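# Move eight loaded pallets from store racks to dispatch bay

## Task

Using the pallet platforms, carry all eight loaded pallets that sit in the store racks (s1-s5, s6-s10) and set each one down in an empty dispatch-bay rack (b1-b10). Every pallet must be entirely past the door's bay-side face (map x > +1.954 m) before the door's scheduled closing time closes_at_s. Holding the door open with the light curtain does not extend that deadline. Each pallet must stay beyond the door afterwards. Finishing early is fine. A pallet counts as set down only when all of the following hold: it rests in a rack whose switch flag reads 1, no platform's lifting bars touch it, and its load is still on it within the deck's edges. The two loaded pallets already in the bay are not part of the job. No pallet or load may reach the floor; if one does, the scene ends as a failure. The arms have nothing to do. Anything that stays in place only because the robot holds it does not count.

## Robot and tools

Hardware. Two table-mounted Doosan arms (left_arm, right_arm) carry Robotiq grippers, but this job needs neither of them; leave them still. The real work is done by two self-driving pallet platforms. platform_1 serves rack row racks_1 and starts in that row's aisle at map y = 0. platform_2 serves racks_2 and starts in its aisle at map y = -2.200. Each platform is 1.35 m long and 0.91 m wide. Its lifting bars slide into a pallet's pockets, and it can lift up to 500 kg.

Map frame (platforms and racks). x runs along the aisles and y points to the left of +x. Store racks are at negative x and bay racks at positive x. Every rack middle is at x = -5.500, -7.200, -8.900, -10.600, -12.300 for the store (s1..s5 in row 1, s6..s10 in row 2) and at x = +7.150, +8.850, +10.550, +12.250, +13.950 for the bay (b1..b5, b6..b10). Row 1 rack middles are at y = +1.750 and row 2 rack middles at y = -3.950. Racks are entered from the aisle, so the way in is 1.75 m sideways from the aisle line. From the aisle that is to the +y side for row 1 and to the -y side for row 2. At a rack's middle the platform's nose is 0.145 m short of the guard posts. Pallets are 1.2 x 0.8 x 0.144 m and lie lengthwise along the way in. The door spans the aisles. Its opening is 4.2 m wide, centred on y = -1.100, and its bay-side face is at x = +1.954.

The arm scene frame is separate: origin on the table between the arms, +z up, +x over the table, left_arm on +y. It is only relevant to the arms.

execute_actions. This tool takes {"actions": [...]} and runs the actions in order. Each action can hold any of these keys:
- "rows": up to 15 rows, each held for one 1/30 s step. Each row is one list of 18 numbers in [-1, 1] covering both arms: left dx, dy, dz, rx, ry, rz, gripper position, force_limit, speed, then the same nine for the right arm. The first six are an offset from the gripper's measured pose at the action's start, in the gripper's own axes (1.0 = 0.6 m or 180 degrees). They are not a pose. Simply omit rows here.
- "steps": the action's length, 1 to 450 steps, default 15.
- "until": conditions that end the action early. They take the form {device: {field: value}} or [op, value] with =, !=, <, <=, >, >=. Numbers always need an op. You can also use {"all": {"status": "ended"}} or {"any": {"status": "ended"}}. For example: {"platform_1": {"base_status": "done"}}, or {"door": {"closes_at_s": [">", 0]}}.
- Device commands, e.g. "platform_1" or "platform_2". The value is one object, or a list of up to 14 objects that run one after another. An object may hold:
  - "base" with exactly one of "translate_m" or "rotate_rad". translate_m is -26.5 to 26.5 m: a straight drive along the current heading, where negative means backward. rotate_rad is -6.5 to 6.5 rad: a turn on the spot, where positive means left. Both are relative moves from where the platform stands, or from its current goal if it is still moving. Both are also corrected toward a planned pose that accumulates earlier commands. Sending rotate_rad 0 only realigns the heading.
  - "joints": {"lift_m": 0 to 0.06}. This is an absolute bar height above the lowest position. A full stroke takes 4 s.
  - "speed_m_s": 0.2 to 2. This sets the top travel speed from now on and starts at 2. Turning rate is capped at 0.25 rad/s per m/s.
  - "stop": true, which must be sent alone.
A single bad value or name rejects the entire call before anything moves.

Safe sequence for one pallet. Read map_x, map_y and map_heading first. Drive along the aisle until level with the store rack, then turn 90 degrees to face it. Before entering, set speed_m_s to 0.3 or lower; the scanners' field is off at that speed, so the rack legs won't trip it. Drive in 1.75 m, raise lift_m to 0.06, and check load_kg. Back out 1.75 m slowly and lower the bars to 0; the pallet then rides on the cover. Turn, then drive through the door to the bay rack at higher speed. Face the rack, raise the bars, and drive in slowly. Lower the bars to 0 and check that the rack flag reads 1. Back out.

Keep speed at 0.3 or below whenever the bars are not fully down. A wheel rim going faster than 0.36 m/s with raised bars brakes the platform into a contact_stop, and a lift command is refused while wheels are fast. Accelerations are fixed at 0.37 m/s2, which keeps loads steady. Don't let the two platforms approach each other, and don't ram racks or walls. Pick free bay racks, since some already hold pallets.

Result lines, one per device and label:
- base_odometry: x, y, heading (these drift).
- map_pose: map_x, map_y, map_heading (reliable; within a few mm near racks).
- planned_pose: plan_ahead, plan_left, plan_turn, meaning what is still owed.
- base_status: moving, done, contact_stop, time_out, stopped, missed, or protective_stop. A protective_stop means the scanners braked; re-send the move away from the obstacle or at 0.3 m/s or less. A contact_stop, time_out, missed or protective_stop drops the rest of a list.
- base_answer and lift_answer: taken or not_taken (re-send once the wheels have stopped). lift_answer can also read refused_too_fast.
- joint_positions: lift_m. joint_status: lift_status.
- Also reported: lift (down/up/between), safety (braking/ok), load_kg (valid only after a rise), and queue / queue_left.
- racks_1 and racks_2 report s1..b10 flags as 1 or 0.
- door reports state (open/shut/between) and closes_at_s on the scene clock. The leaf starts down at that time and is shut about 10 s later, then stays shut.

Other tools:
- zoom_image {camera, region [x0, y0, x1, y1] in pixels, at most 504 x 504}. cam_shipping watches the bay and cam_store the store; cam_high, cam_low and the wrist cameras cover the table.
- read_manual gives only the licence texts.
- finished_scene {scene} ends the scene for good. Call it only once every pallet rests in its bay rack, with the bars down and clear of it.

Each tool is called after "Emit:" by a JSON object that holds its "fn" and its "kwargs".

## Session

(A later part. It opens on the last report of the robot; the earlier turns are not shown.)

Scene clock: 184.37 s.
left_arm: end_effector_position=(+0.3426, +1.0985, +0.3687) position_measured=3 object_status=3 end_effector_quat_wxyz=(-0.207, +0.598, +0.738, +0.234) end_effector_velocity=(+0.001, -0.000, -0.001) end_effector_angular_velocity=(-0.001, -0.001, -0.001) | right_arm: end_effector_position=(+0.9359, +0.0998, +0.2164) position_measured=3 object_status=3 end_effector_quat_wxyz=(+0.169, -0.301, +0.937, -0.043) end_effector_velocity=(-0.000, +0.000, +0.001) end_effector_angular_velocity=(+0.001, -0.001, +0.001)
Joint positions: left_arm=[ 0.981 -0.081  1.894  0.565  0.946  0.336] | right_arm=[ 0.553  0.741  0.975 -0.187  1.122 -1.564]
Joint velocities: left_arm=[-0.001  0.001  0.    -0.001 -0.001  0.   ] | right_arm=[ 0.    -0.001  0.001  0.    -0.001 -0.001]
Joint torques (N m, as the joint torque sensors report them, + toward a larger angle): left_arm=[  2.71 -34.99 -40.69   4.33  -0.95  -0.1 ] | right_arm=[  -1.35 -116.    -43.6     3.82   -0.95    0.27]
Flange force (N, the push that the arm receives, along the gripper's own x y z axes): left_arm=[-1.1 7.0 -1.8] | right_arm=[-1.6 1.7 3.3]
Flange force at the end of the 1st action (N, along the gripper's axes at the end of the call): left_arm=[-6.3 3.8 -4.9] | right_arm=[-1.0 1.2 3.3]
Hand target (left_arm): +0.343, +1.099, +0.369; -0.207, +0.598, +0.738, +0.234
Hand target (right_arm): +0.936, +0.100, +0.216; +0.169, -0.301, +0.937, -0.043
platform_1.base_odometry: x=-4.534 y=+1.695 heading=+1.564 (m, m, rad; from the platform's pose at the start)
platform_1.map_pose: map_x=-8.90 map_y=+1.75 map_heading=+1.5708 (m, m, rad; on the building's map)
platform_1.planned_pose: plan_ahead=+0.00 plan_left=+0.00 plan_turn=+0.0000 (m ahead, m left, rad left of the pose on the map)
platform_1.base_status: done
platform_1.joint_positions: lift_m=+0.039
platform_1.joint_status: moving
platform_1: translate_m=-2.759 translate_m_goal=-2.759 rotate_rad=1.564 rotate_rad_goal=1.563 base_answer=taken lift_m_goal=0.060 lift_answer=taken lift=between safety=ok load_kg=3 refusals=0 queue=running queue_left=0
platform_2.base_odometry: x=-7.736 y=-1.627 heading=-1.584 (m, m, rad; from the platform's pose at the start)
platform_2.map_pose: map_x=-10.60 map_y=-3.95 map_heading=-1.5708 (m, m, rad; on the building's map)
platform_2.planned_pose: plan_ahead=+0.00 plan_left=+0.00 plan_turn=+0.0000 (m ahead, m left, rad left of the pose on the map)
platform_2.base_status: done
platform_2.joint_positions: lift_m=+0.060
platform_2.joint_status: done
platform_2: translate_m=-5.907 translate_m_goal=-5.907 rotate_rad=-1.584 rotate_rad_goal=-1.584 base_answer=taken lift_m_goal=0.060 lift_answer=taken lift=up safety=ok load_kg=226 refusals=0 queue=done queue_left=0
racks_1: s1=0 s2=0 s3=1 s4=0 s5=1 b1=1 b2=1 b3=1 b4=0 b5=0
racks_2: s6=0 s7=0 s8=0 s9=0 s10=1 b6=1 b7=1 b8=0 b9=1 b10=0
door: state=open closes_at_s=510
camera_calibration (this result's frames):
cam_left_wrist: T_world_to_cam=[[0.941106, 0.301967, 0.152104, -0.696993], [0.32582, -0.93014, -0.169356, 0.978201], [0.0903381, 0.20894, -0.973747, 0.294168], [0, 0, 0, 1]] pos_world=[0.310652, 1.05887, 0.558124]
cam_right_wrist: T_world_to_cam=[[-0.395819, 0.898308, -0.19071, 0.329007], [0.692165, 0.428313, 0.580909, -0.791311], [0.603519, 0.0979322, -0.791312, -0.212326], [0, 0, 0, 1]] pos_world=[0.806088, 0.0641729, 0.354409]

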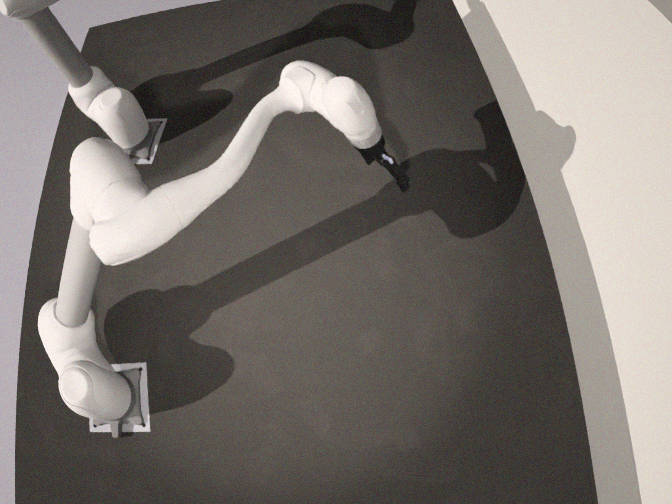

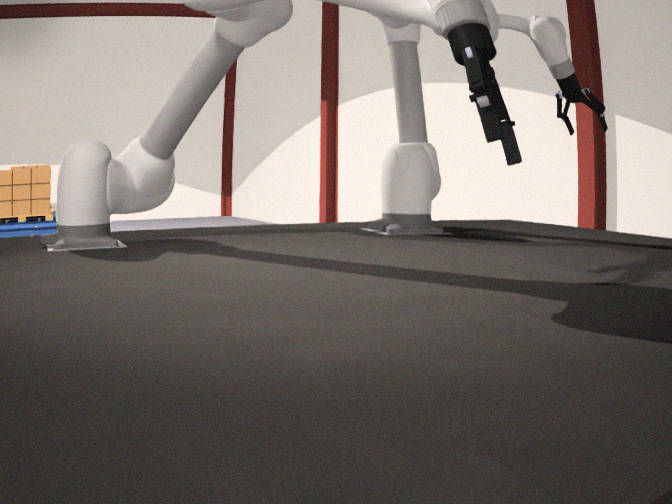

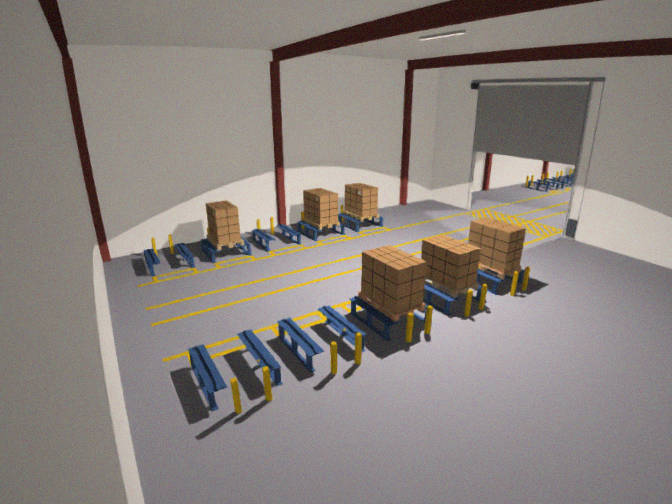

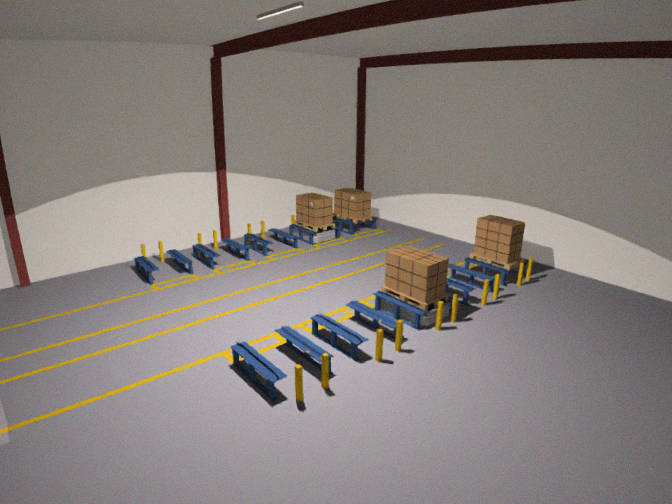

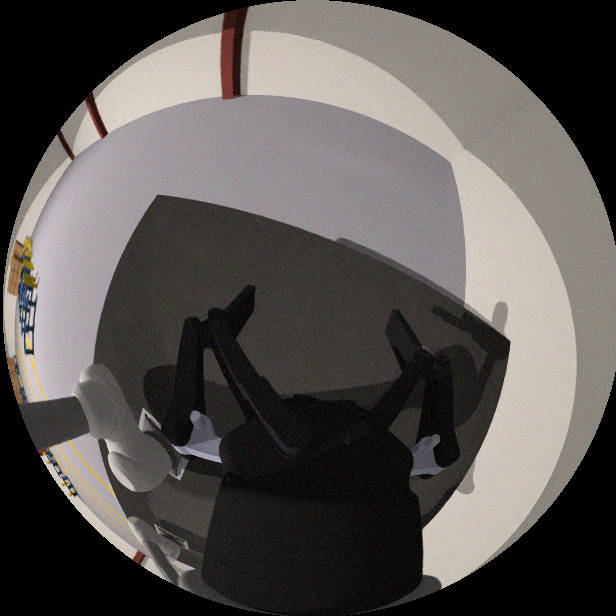

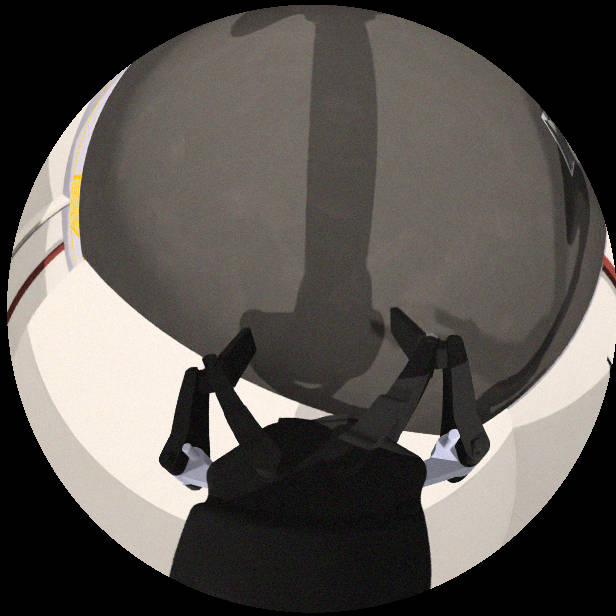

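Emit:
{"fn": "execute_actions", "kwargs": {"actions": [{"platform_1":[{"joints":{"lift_m":0.06}},{"base":{"translate_m":-1.75}},{"speed_m_s":2,"base":{"rotate_rad":-1.5708},"joints":{"lift_m":0}},{"base":{"translate_m":21.15}},{"base":{"rotate_rad":1.5708},"joints":{"lift_m":0.06}},{"speed_m_s":0.3,"base":{"translate_m":1.75}},{"joints":{"lift_m":0}},{"base":{"translate_m":-1.75}},{"speed_m_s":2,"base":{"rotate_rad":-1.5708}},{"base":{"translate_m":-24.55}},{"base":{"rotate_rad":1.5708}},{"speed_m_s":0.3,"base":{"translate_m":1.75}},{"joints":{"lift_m":0.06}},{"base":{"translate_m":-1.75}}],"platform_2":[{"joints":{"lift_m":0.06}},{"base":{"translate_m":-1.75}},{"speed_m_s":2,"base":{"rotate_rad":1.5708},"joints":{"lift_m":0}},{"base":{"translate_m":21.15}},{"base":{"rotate_rad":-1.5708},"joints":{"lift_m":0.06}},{"speed_m_s":0.3,"base":{"translate_m":1.75}},{"joints":{"lift_m":0}},{"base":{"translate_m":-1.75}},{"speed_m_s":2,"base":{"rotate_rad":1.5708}},{"base":{"translate_m":-22.85}},{"base":{"rotate_rad":-1.5708}},{"speed_m_s":0.3,"base":{"translate_m":1.75}},{"joints":{"lift_m":0.06}},{"base":{"translate_m":-1.75}}],"steps":450},{"steps":450,"until":{"all":{"status":"ended"}}},{"steps":450,"until":{"all":{"status":"ended"}}},{"steps":450,"until":{"all":{"status":"ended"}}},{"steps":450,"until":{"all":{"status":"ended"}}}]}}

Emit:
{"fn": "execute_actions", "kwargs": {"actions": [{"steps":450,"until":{"all":{"status":"ended"}}},{"steps":450,"until":{"all":{"status":"ended"}}}]}}

Scene clock: 262.00 s.
left_arm: end_effector_position=(+0.3426, +1.0985, +0.3687) position_measured=3 object_status=3 end_effector_quat_wxyz=(-0.207, +0.598, +0.738, +0.234) end_effector_velocity=(+0.001, -0.000, -0.001) end_effector_angular_velocity=(+0.000, +0.000, -0.002) | right_arm: end_effector_position=(+0.9359, +0.0998, +0.2164) position_measured=3 object_status=3 end_effector_quat_wxyz=(+0.169, -0.301, +0.937, -0.043) end_effector_velocity=(-0.000, +0.000, -0.002) end_effector_angular_velocity=(-0.001, +0.002, -0.001)
Joint positions: left_arm=[ 0.981 -0.081  1.894  0.565  0.946  0.336] | right_arm=[ 0.553  0.741  0.975 -0.187  1.122 -1.564]
Joint velocities: left_arm=[-0.001  0.001  0.     0.001 -0.001 -0.   ] | right_arm=[ 0.     0.002  0.001 -0.    -0.     0.001]
Joint torques (N m, as the joint torque sensors report them, + toward a larger angle): left_arm=[  3.69 -32.11 -41.39   4.84  -0.74  -0.05] | right_arm=[  -1.83 -116.04  -43.76    3.65   -0.88    0.21]
Flange force (N, the push that the arm receives, along the gripper's own x y z axes): left_arm=[-4.8 3.0 -5.5] | right_arm=[-1.7 2.9 4.4]
Flange force at the end of the 1st action (N, along the gripper's axes at the end of the call): left_arm=[-3.8 6.8 -4.4] | right_arm=[1.0 3.3 3.2]
Flange force at the end of the 2nd action (N, along the gripper's axes at the end of the call): left_arm=[-5.4 6.4 -5.6] | right_arm=[-2.8 2.2 4.2]
Flange force at the end of the 3rd action (N, along the gripper's axes at the end of the call): left_arm=[-2.2 2.8 -2.1] | right_arm=[-2.7 2.5 3.6]
Flange force at the end of the 4th action (N, along the gripper's axes at the end of the call): left_arm=[-3.1 6.9 -4.0] | right_arm=[-1.8 0.9 4.0]
Hand target (left_arm): +0.343, +1.099, +0.369; -0.207, +0.598, +0.738, +0.234
Hand target (right_arm): +0.936, +0.100, +0.216; +0.169, -0.301, +0.937, -0.043
platform_1.base_odometry: x=-7.914 y=-0.173 heading=+1.028 (m, m, rad; from the platform's pose at the start)
platform_1.map_pose: map_x=-12.30 map_y=+0.00 map_heading=+1.0428 (m, m, rad; on the building's map)
platform_1.planned_pose: plan_ahead=+0.00 plan_left=+0.00 plan_turn=+0.5279 (m ahead, m left, rad left of the pose on the map)
platform_1.base_status: moving
platform_1.joint_positions: lift_m=+0.000
platform_1.joint_status: done
platform_1: translate_m=-7.890 translate_m_goal=-7.890 rotate_rad=1.044 rotate_rad_goal=1.564 base_answer=taken lift_m_goal=0.000 lift_answer=taken lift=down safety=ok load_kg=-49 refusals=0 queue=running queue_left=3
platform_2.base_odometry: x=-9.397 y=+0.000 heading=-1.591 (m, m, rad; from the platform's pose at the start)
platform_2.map_pose: map_x=-12.30 map_y=-2.43 map_heading=-1.5752 (m, m, rad; on the building's map)
platform_2.planned_pose: plan_ahead=+1.52 plan_left=+0.01 plan_turn=+0.0044 (m ahead, m left, rad left of the pose on the map)
platform_2.base_status: moving
platform_2.joint_positions: lift_m=+0.000
platform_2.joint_status: done
platform_2: translate_m=-9.103 translate_m_goal=-7.586 rotate_rad=-1.591 rotate_rad_goal=-1.590 base_answer=taken lift_m_goal=0.000 lift_answer=taken lift=down safety=ok load_kg=-49 refusals=0 queue=running queue_left=2
racks_1: s1=0 s2=0 s3=0 s4=0 s5=1 b1=1 b2=1 b3=1 b4=1 b5=0
racks_2: s6=0 s7=0 s8=0 s9=0 s10=1 b6=1 b7=1 b8=1 b9=1 b10=0
door: state=open closes_at_s=510
camera_calibration (this result's frames):
cam_left_wrist: T_world_to_cam=[[0.941106, 0.301967, 0.152104, -0.696993], [0.32582, -0.93014, -0.169356, 0.978201], [0.0903381, 0.20894, -0.973747, 0.294168], [0, 0, 0, 1]] pos_world=[0.310652, 1.05887, 0.558124]
cam_right_wrist: T_world_to_cam=[[-0.395819, 0.898308, -0.19071, 0.329007], [0.692165, 0.428313, 0.580909, -0.791311], [0.603519, 0.0979321, -0.791312, -0.212326], [0, 0, 0, 1]] pos_world=[0.806088, 0.0641729, 0.354409]

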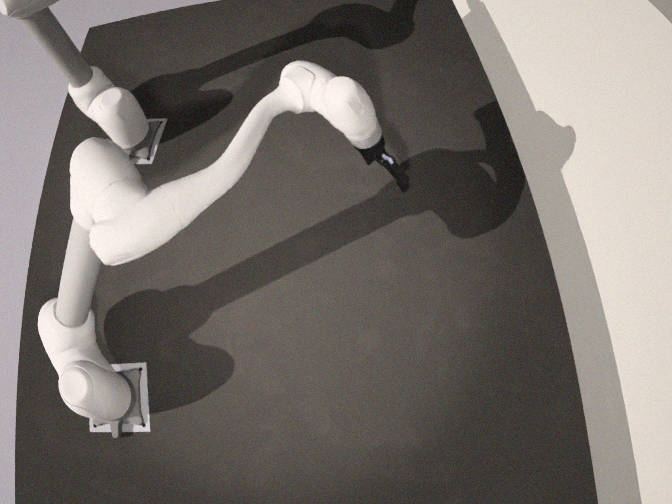

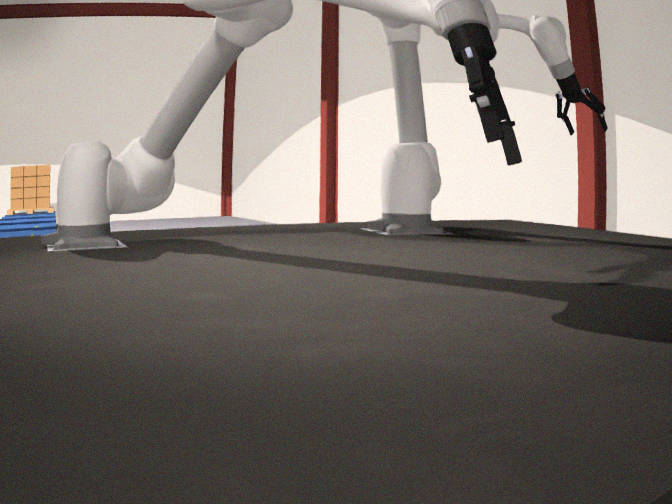

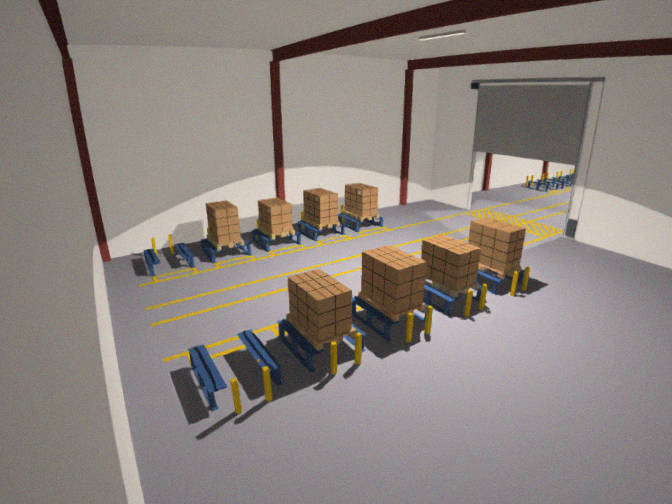

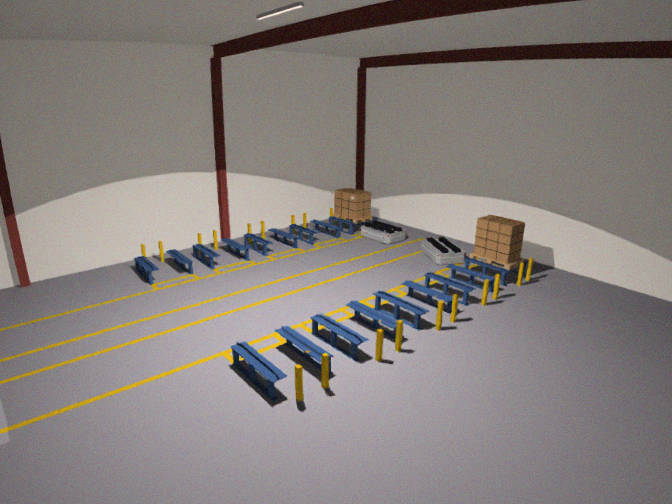

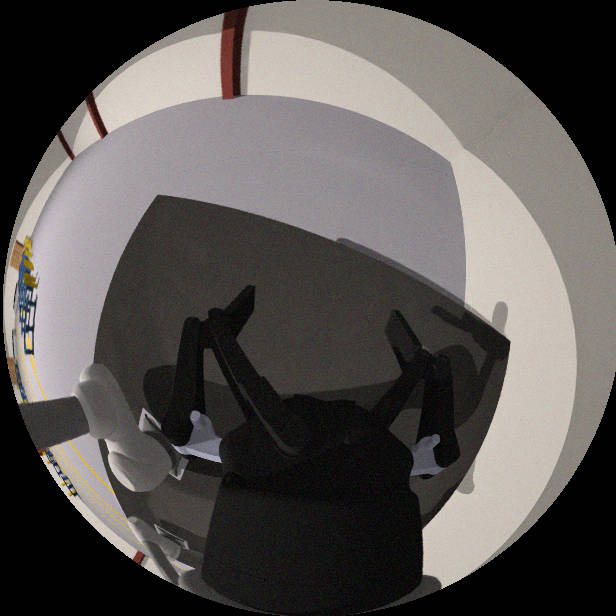

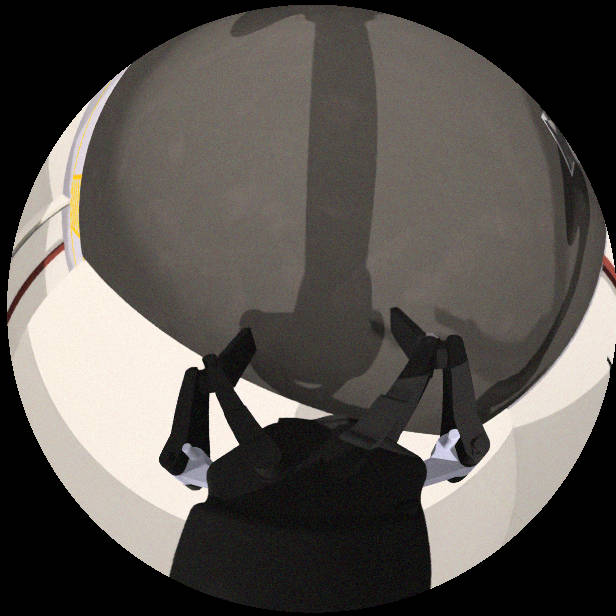

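Scene clock: 281.13 s.
left_arm: end_effector_position=(+0.3426, +1.0985, +0.3687) position_measured=3 object_status=3 end_effector_quat_wxyz=(-0.207, +0.598, +0.738, +0.234) end_effector_velocity=(-0.000, -0.000, +0.000) end_effector_angular_velocity=(+0.000, -0.000, +0.000) | right_arm: end_effector_position=(+0.9359, +0.0998, +0.2164) position_measured=3 object_status=3 end_effector_quat_wxyz=(+0.169, -0.301, +0.937, -0.043) end_effector_velocity=(+0.001, -0.002, -0.000) end_effector_angular_velocity=(-0.000, +0.001, -0.003)
Joint positions: left_arm=[ 0.981 -0.081  1.894  0.565  0.946  0.336] | right_arm=[ 0.553  0.741  0.975 -0.187  1.122 -1.564]
Joint velocities: left_arm=[ 0.    -0.001  0.    -0.     0.     0.   ] | right_arm=[-0.002  0.     0.    -0.     0.001  0.001]
Joint torques (N m, as the joint torque sensors report them, + toward a larger angle): left_arm=[  4.68 -32.95 -40.74   4.44  -0.67   0.17] | right_arm=[  -1.87 -116.61  -43.52    3.65   -0.93    0.06]
Flange force (N, the push that the arm receives, along the gripper's own x y z axes): left_arm=[-5.5 5.9 -5.9] | right_arm=[-2.9 2.6 3.8]
Flange force at the end of the 1st action (N, along the gripper's axes at the end of the call): left_arm=[-4.6 7.1 -4.7] | right_arm=[-3.7 2.1 3.9]
Hand target (left_arm): +0.343, +1.099, +0.369; -0.207, +0.598, +0.738, +0.234
Hand target (right_arm): +0.936, +0.100, +0.216; +0.169, -0.301, +0.937, -0.043
platform_1.base_odometry: x=-7.910 y=-0.172 heading=+1.571 (m, m, rad; from the platform's pose at the start)
platform_1.map_pose: map_x=-12.30 map_y=+0.00 map_heading=+1.5708 (m, m, rad; on the building's map)
platform_1.planned_pose: plan_ahead=+0.00 plan_left=+0.00 plan_turn=+0.0000 (m ahead, m left, rad left of the pose on the map)
platform_1.base_status: done
platform_1.joint_positions: lift_m=+0.060
platform_1.joint_status: done
platform_1: translate_m=-7.889 translate_m_goal=-7.889 rotate_rad=1.571 rotate_rad_goal=1.570 base_answer=taken lift_m_goal=0.060 lift_answer=taken lift=up safety=ok load_kg=276 refusals=0 queue=done queue_left=0
platform_2.base_odometry: x=-9.396 y=+0.222 heading=-1.588 (m, m, rad; from the platform's pose at the start)
platform_2.map_pose: map_x=-12.30 map_y=-2.20 map_heading=-1.5708 (m, m, rad; on the building's map)
platform_2.planned_pose: plan_ahead=+0.00 plan_left=+0.00 plan_turn=+0.0000 (m ahead, m left, rad left of the pose on the map)
platform_2.base_status: done
platform_2.joint_positions: lift_m=+0.060
platform_2.joint_status: done
platform_2: translate_m=-9.335 translate_m_goal=-9.335 rotate_rad=-1.588 rotate_rad_goal=-1.586 base_answer=taken lift_m_goal=0.060 lift_answer=taken lift=up safety=ok load_kg=315 refusals=0 queue=done queue_left=0
racks_1: s1=0 s2=0 s3=0 s4=0 s5=0 b1=1 b2=1 b3=1 b4=1 b5=0
racks_2: s6=0 s7=0 s8=0 s9=0 s10=0 b6=1 b7=1 b8=1 b9=1 b10=0
door: state=open closes_at_s=510
camera_calibration (this result's frames):
cam_left_wrist: T_world_to_cam=[[0.941106, 0.301968, 0.152104, -0.696993], [0.325821, -0.93014, -0.169355, 0.978201], [0.0903378, 0.20894, -0.973747, 0.294168], [0, 0, 0, 1]] pos_world=[0.310652, 1.05887, 0.558124]
cam_right_wrist: T_world_to_cam=[[-0.395819, 0.898308, -0.19071, 0.329007], [0.692165, 0.428313, 0.580909, -0.791311], [0.603519, 0.0979321, -0.791312, -0.212326], [0, 0, 0, 1]] pos_world=[0.806088, 0.0641728, 0.354409]

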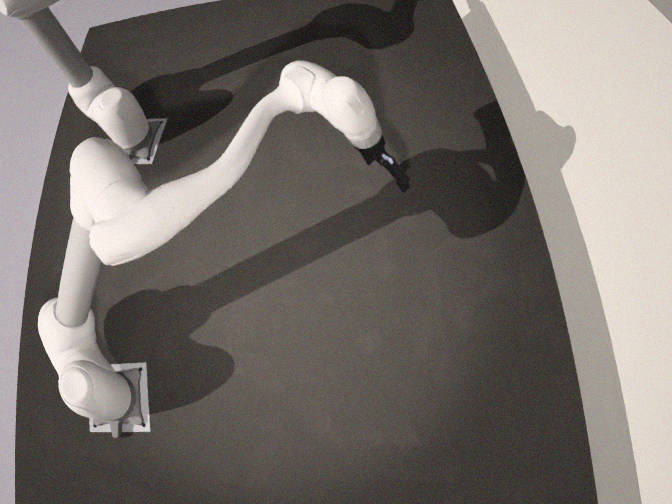

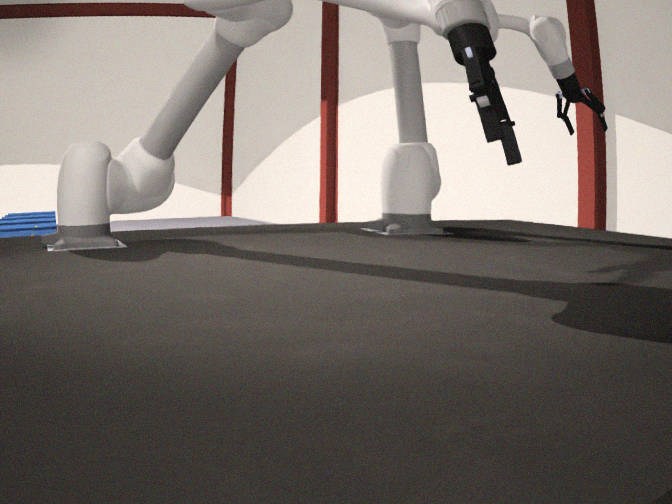

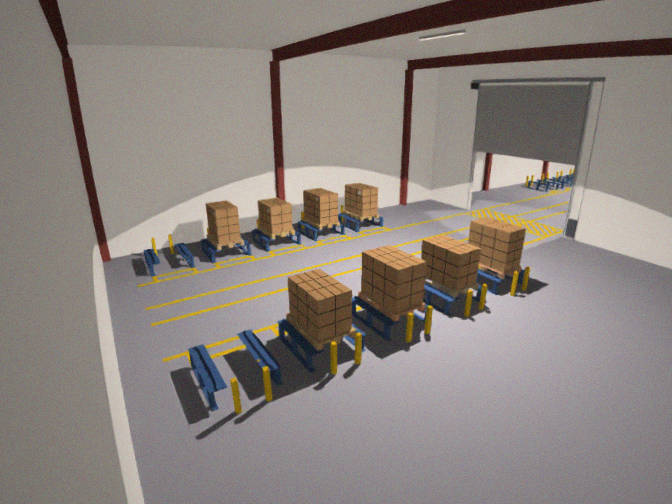

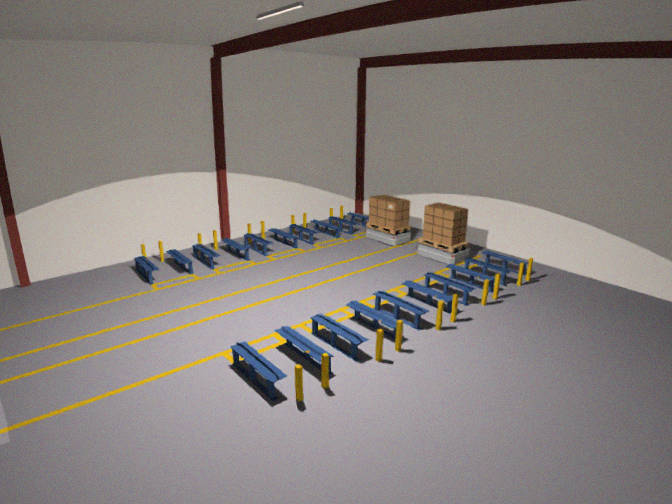

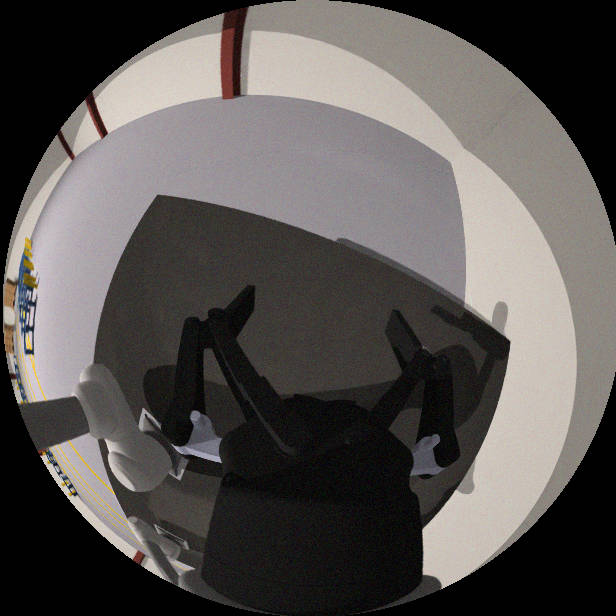

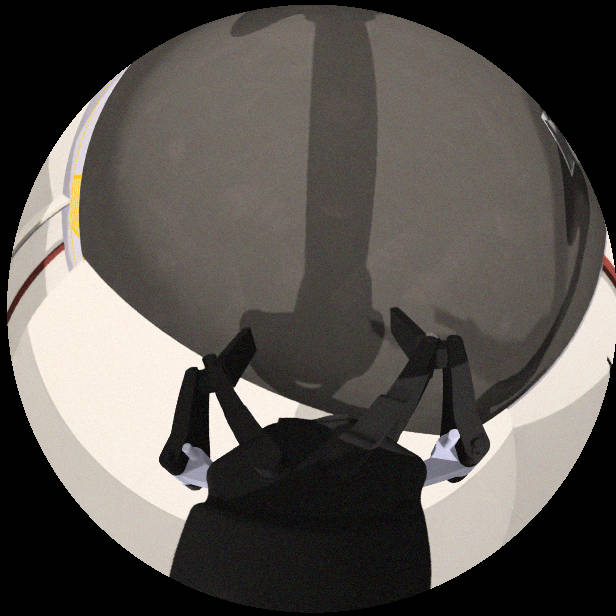

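Emit:
{"fn": "execute_actions", "kwargs": {"actions": [{"platform_1":[{"speed_m_s":2,"base":{"rotate_rad":-1.5708},"joints":{"lift_m":0}},{"base":{"translate_m":26.25}},{"base":{"rotate_rad":1.5708},"joints":{"lift_m":0.06}},{"speed_m_s":0.3,"base":{"translate_m":1.75}},{"joints":{"lift_m":0}}],"platform_2":[{"speed_m_s":2,"base":{"rotate_rad":1.5708},"joints":{"lift_m":0}},{"base":{"translate_m":26.25}},{"base":{"rotate_rad":-1.5708},"joints":{"lift_m":0.06}},{"speed_m_s":0.3,"base":{"translate_m":1.75}},{"joints":{"lift_m":0}}],"steps":450},{"steps":450,"until":{"all":{"status":"ended"}}},{"steps":450,"until":{"all":{"status":"ended"}}},{"steps":450,"until":{"all":{"status":"ended"}}}]}}

Scene clock: 321.37 s.
left_arm: end_effector_position=(+0.3426, +1.0985, +0.3687) position_measured=3 object_status=3 end_effector_quat_wxyz=(-0.207, +0.598, +0.738, +0.234) end_effector_velocity=(-0.002, +0.001, +0.000) end_effector_angular_velocity=(+0.001, +0.000, +0.002) | right_arm: end_effector_position=(+0.9359, +0.0998, +0.2164) position_measured=3 object_status=3 end_effector_quat_wxyz=(+0.169, -0.301, +0.937, -0.043) end_effector_velocity=(-0.000, +0.000, +0.000) end_effector_angular_velocity=(+0.000, -0.000, +0.000)
Joint positions: left_arm=[ 0.981 -0.081  1.894  0.565  0.946  0.336] | right_arm=[ 0.553  0.741  0.975 -0.187  1.122 -1.564]
Joint velocities: left_arm=[ 0.002 -0.001  0.     0.001  0.    -0.   ] | right_arm=[ 0.001 -0.001  0.001 -0.    -0.     0.   ]
Joint torques (N m, as the joint torque sensors report them, + toward a larger angle): left_arm=[  3.33 -30.82 -40.54   4.59  -0.88  -0.11] | right_arm=[  -1.37 -116.07  -43.18    3.72   -0.87    0.07]
Flange force (N, the push that the arm receives, along the gripper's own x y z axes): left_arm=[-3.6 1.6 -7.4] | right_arm=[-2.7 2.1 3.0]
Flange force at the end of the 1st action (N, along the gripper's axes at the end of the call): left_arm=[-4.1 4.0 -5.7] | right_arm=[-0.4 2.0 3.4]
Flange force at the end of the 2nd action (N, along the gripper's axes at the end of the call): left_arm=[-7.4 6.3 -9.1] | right_arm=[-0.8 1.9 4.2]
Flange force at the end of the 3rd action (N, along the gripper's axes at the end of the call): left_arm=[-3.2 3.7 -2.3] | right_arm=[-3.0 2.0 4.2]
Hand target (left_arm): +0.343, +1.099, +0.369; -0.207, +0.598, +0.738, +0.234
Hand target (right_arm): +0.936, +0.100, +0.216; +0.169, -0.301, +0.937, -0.043
platform_1.base_odometry: x=+18.402 y=+1.299 heading=+1.571 (m, m, rad; from the platform's pose at the start)
platform_1.map_pose: map_x=+13.95 map_y=+1.75 map_heading=+1.5708 (m, m, rad; on the building's map)
platform_1.planned_pose: plan_ahead=+0.00 plan_left=+0.00 plan_turn=+0.0000 (m ahead, m left, rad left of the pose on the map)
platform_1.base_status: done
platform_1.joint_positions: lift_m=+0.000
platform_1.joint_status: done
platform_1: translate_m=20.191 translate_m_goal=20.191 rotate_rad=1.571 rotate_rad_goal=1.570 base_answer=taken lift_m_goal=0.000 lift_answer=taken lift=down safety=ok load_kg=-49 refusals=0 queue=done queue_left=0
platform_2.base_odometry: x=+16.863 y=-1.799 heading=-1.591 (m, m, rad; from the platform's pose at the start)
platform_2.map_pose: map_x=+13.95 map_y=-3.95 map_heading=-1.5708 (m, m, rad; on the building's map)
platform_2.planned_pose: plan_ahead=+0.00 plan_left=+0.00 plan_turn=+0.0000 (m ahead, m left, rad left of the pose on the map)
platform_2.base_status: done
platform_2.joint_positions: lift_m=+0.000
platform_2.joint_status: done
platform_2: translate_m=18.715 translate_m_goal=18.715 rotate_rad=-1.591 rotate_rad_goal=-1.590 base_answer=taken lift_m_goal=0.000 lift_answer=taken lift=down safety=ok load_kg=-49 refusals=0 queue=done queue_left=0
racks_1: s1=0 s2=0 s3=0 s4=0 s5=0 b1=1 b2=1 b3=1 b4=1 b5=1
racks_2: s6=0 s7=0 s8=0 s9=0 s10=0 b6=1 b7=1 b8=1 b9=1 b10=1
door: state=open closes_at_s=510
camera_calibration (this result's frames):
cam_left_wrist: T_world_to_cam=[[0.941106, 0.301967, 0.152104, -0.696993], [0.32582, -0.93014, -0.169355, 0.978201], [0.090338, 0.20894, -0.973747, 0.294168], [0, 0, 0, 1]] pos_world=[0.310652, 1.05887, 0.558124]
cam_right_wrist: T_world_to_cam=[[-0.395819, 0.898308, -0.19071, 0.329007], [0.692165, 0.428313, 0.580909, -0.791311], [0.603519, 0.0979322, -0.791312, -0.212326], [0, 0, 0, 1]] pos_world=[0.806088, 0.0641728, 0.354409]

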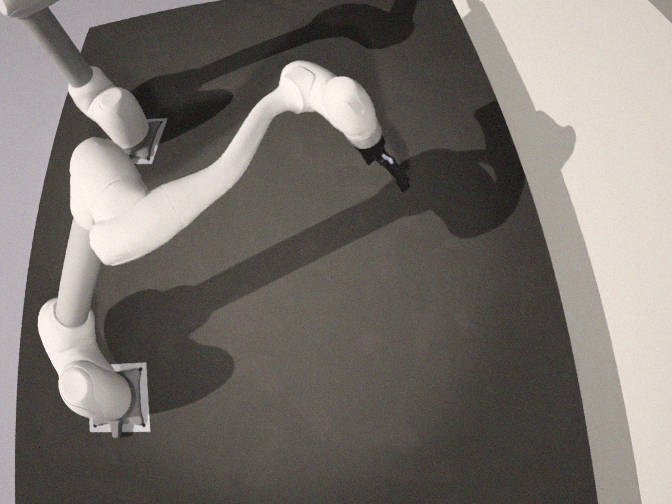

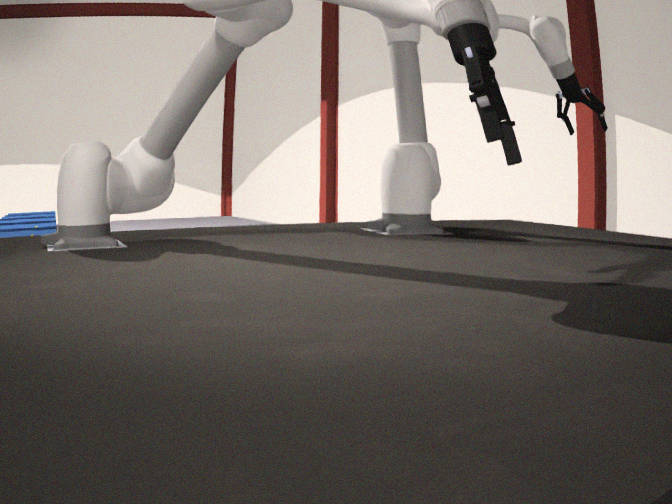

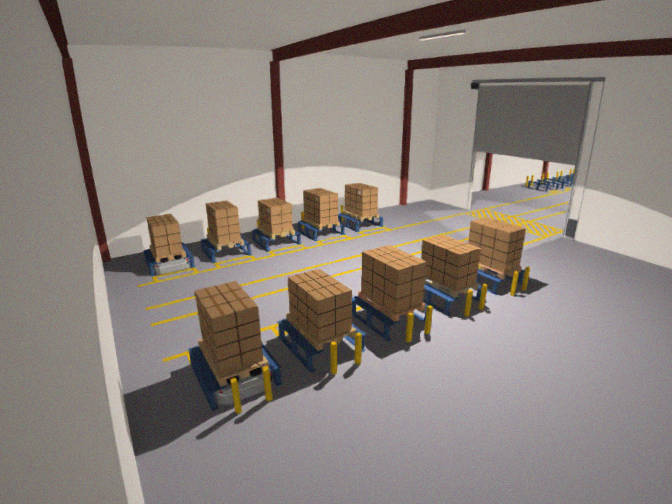

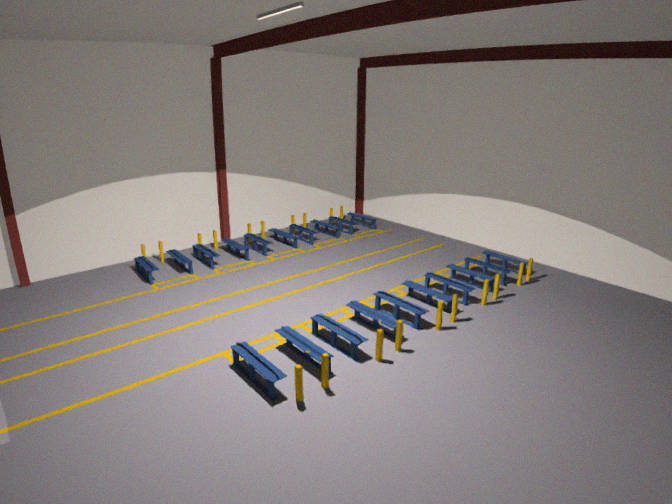

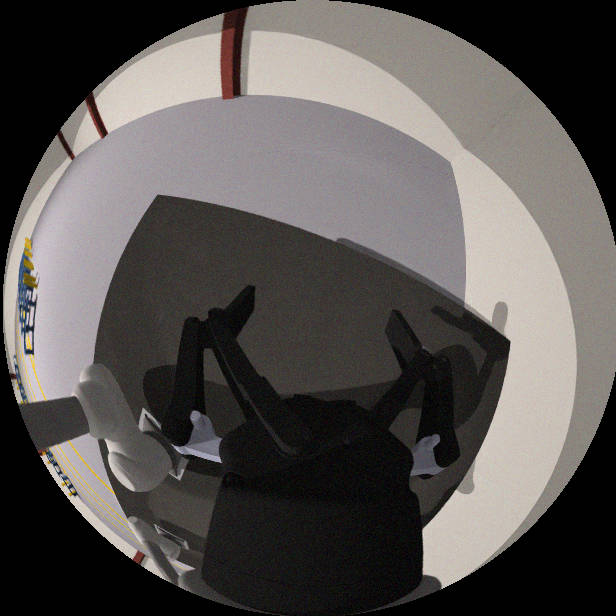

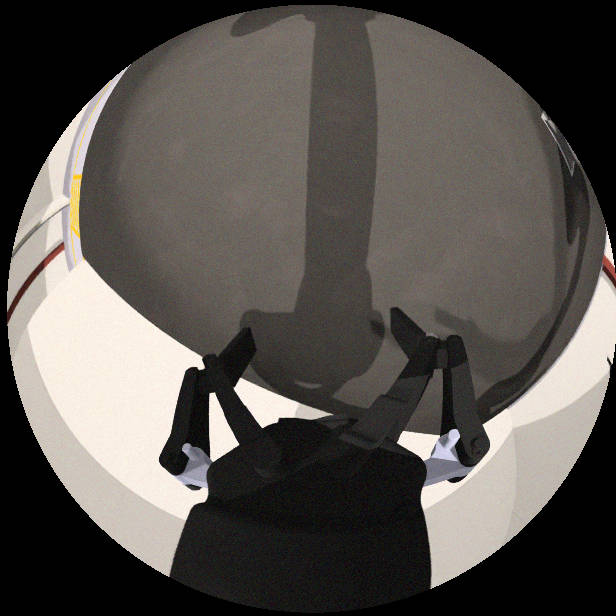

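Emit:
{"fn": "finished_scene", "kwargs": {"scene": 2}}

The scene is finished: the task was done.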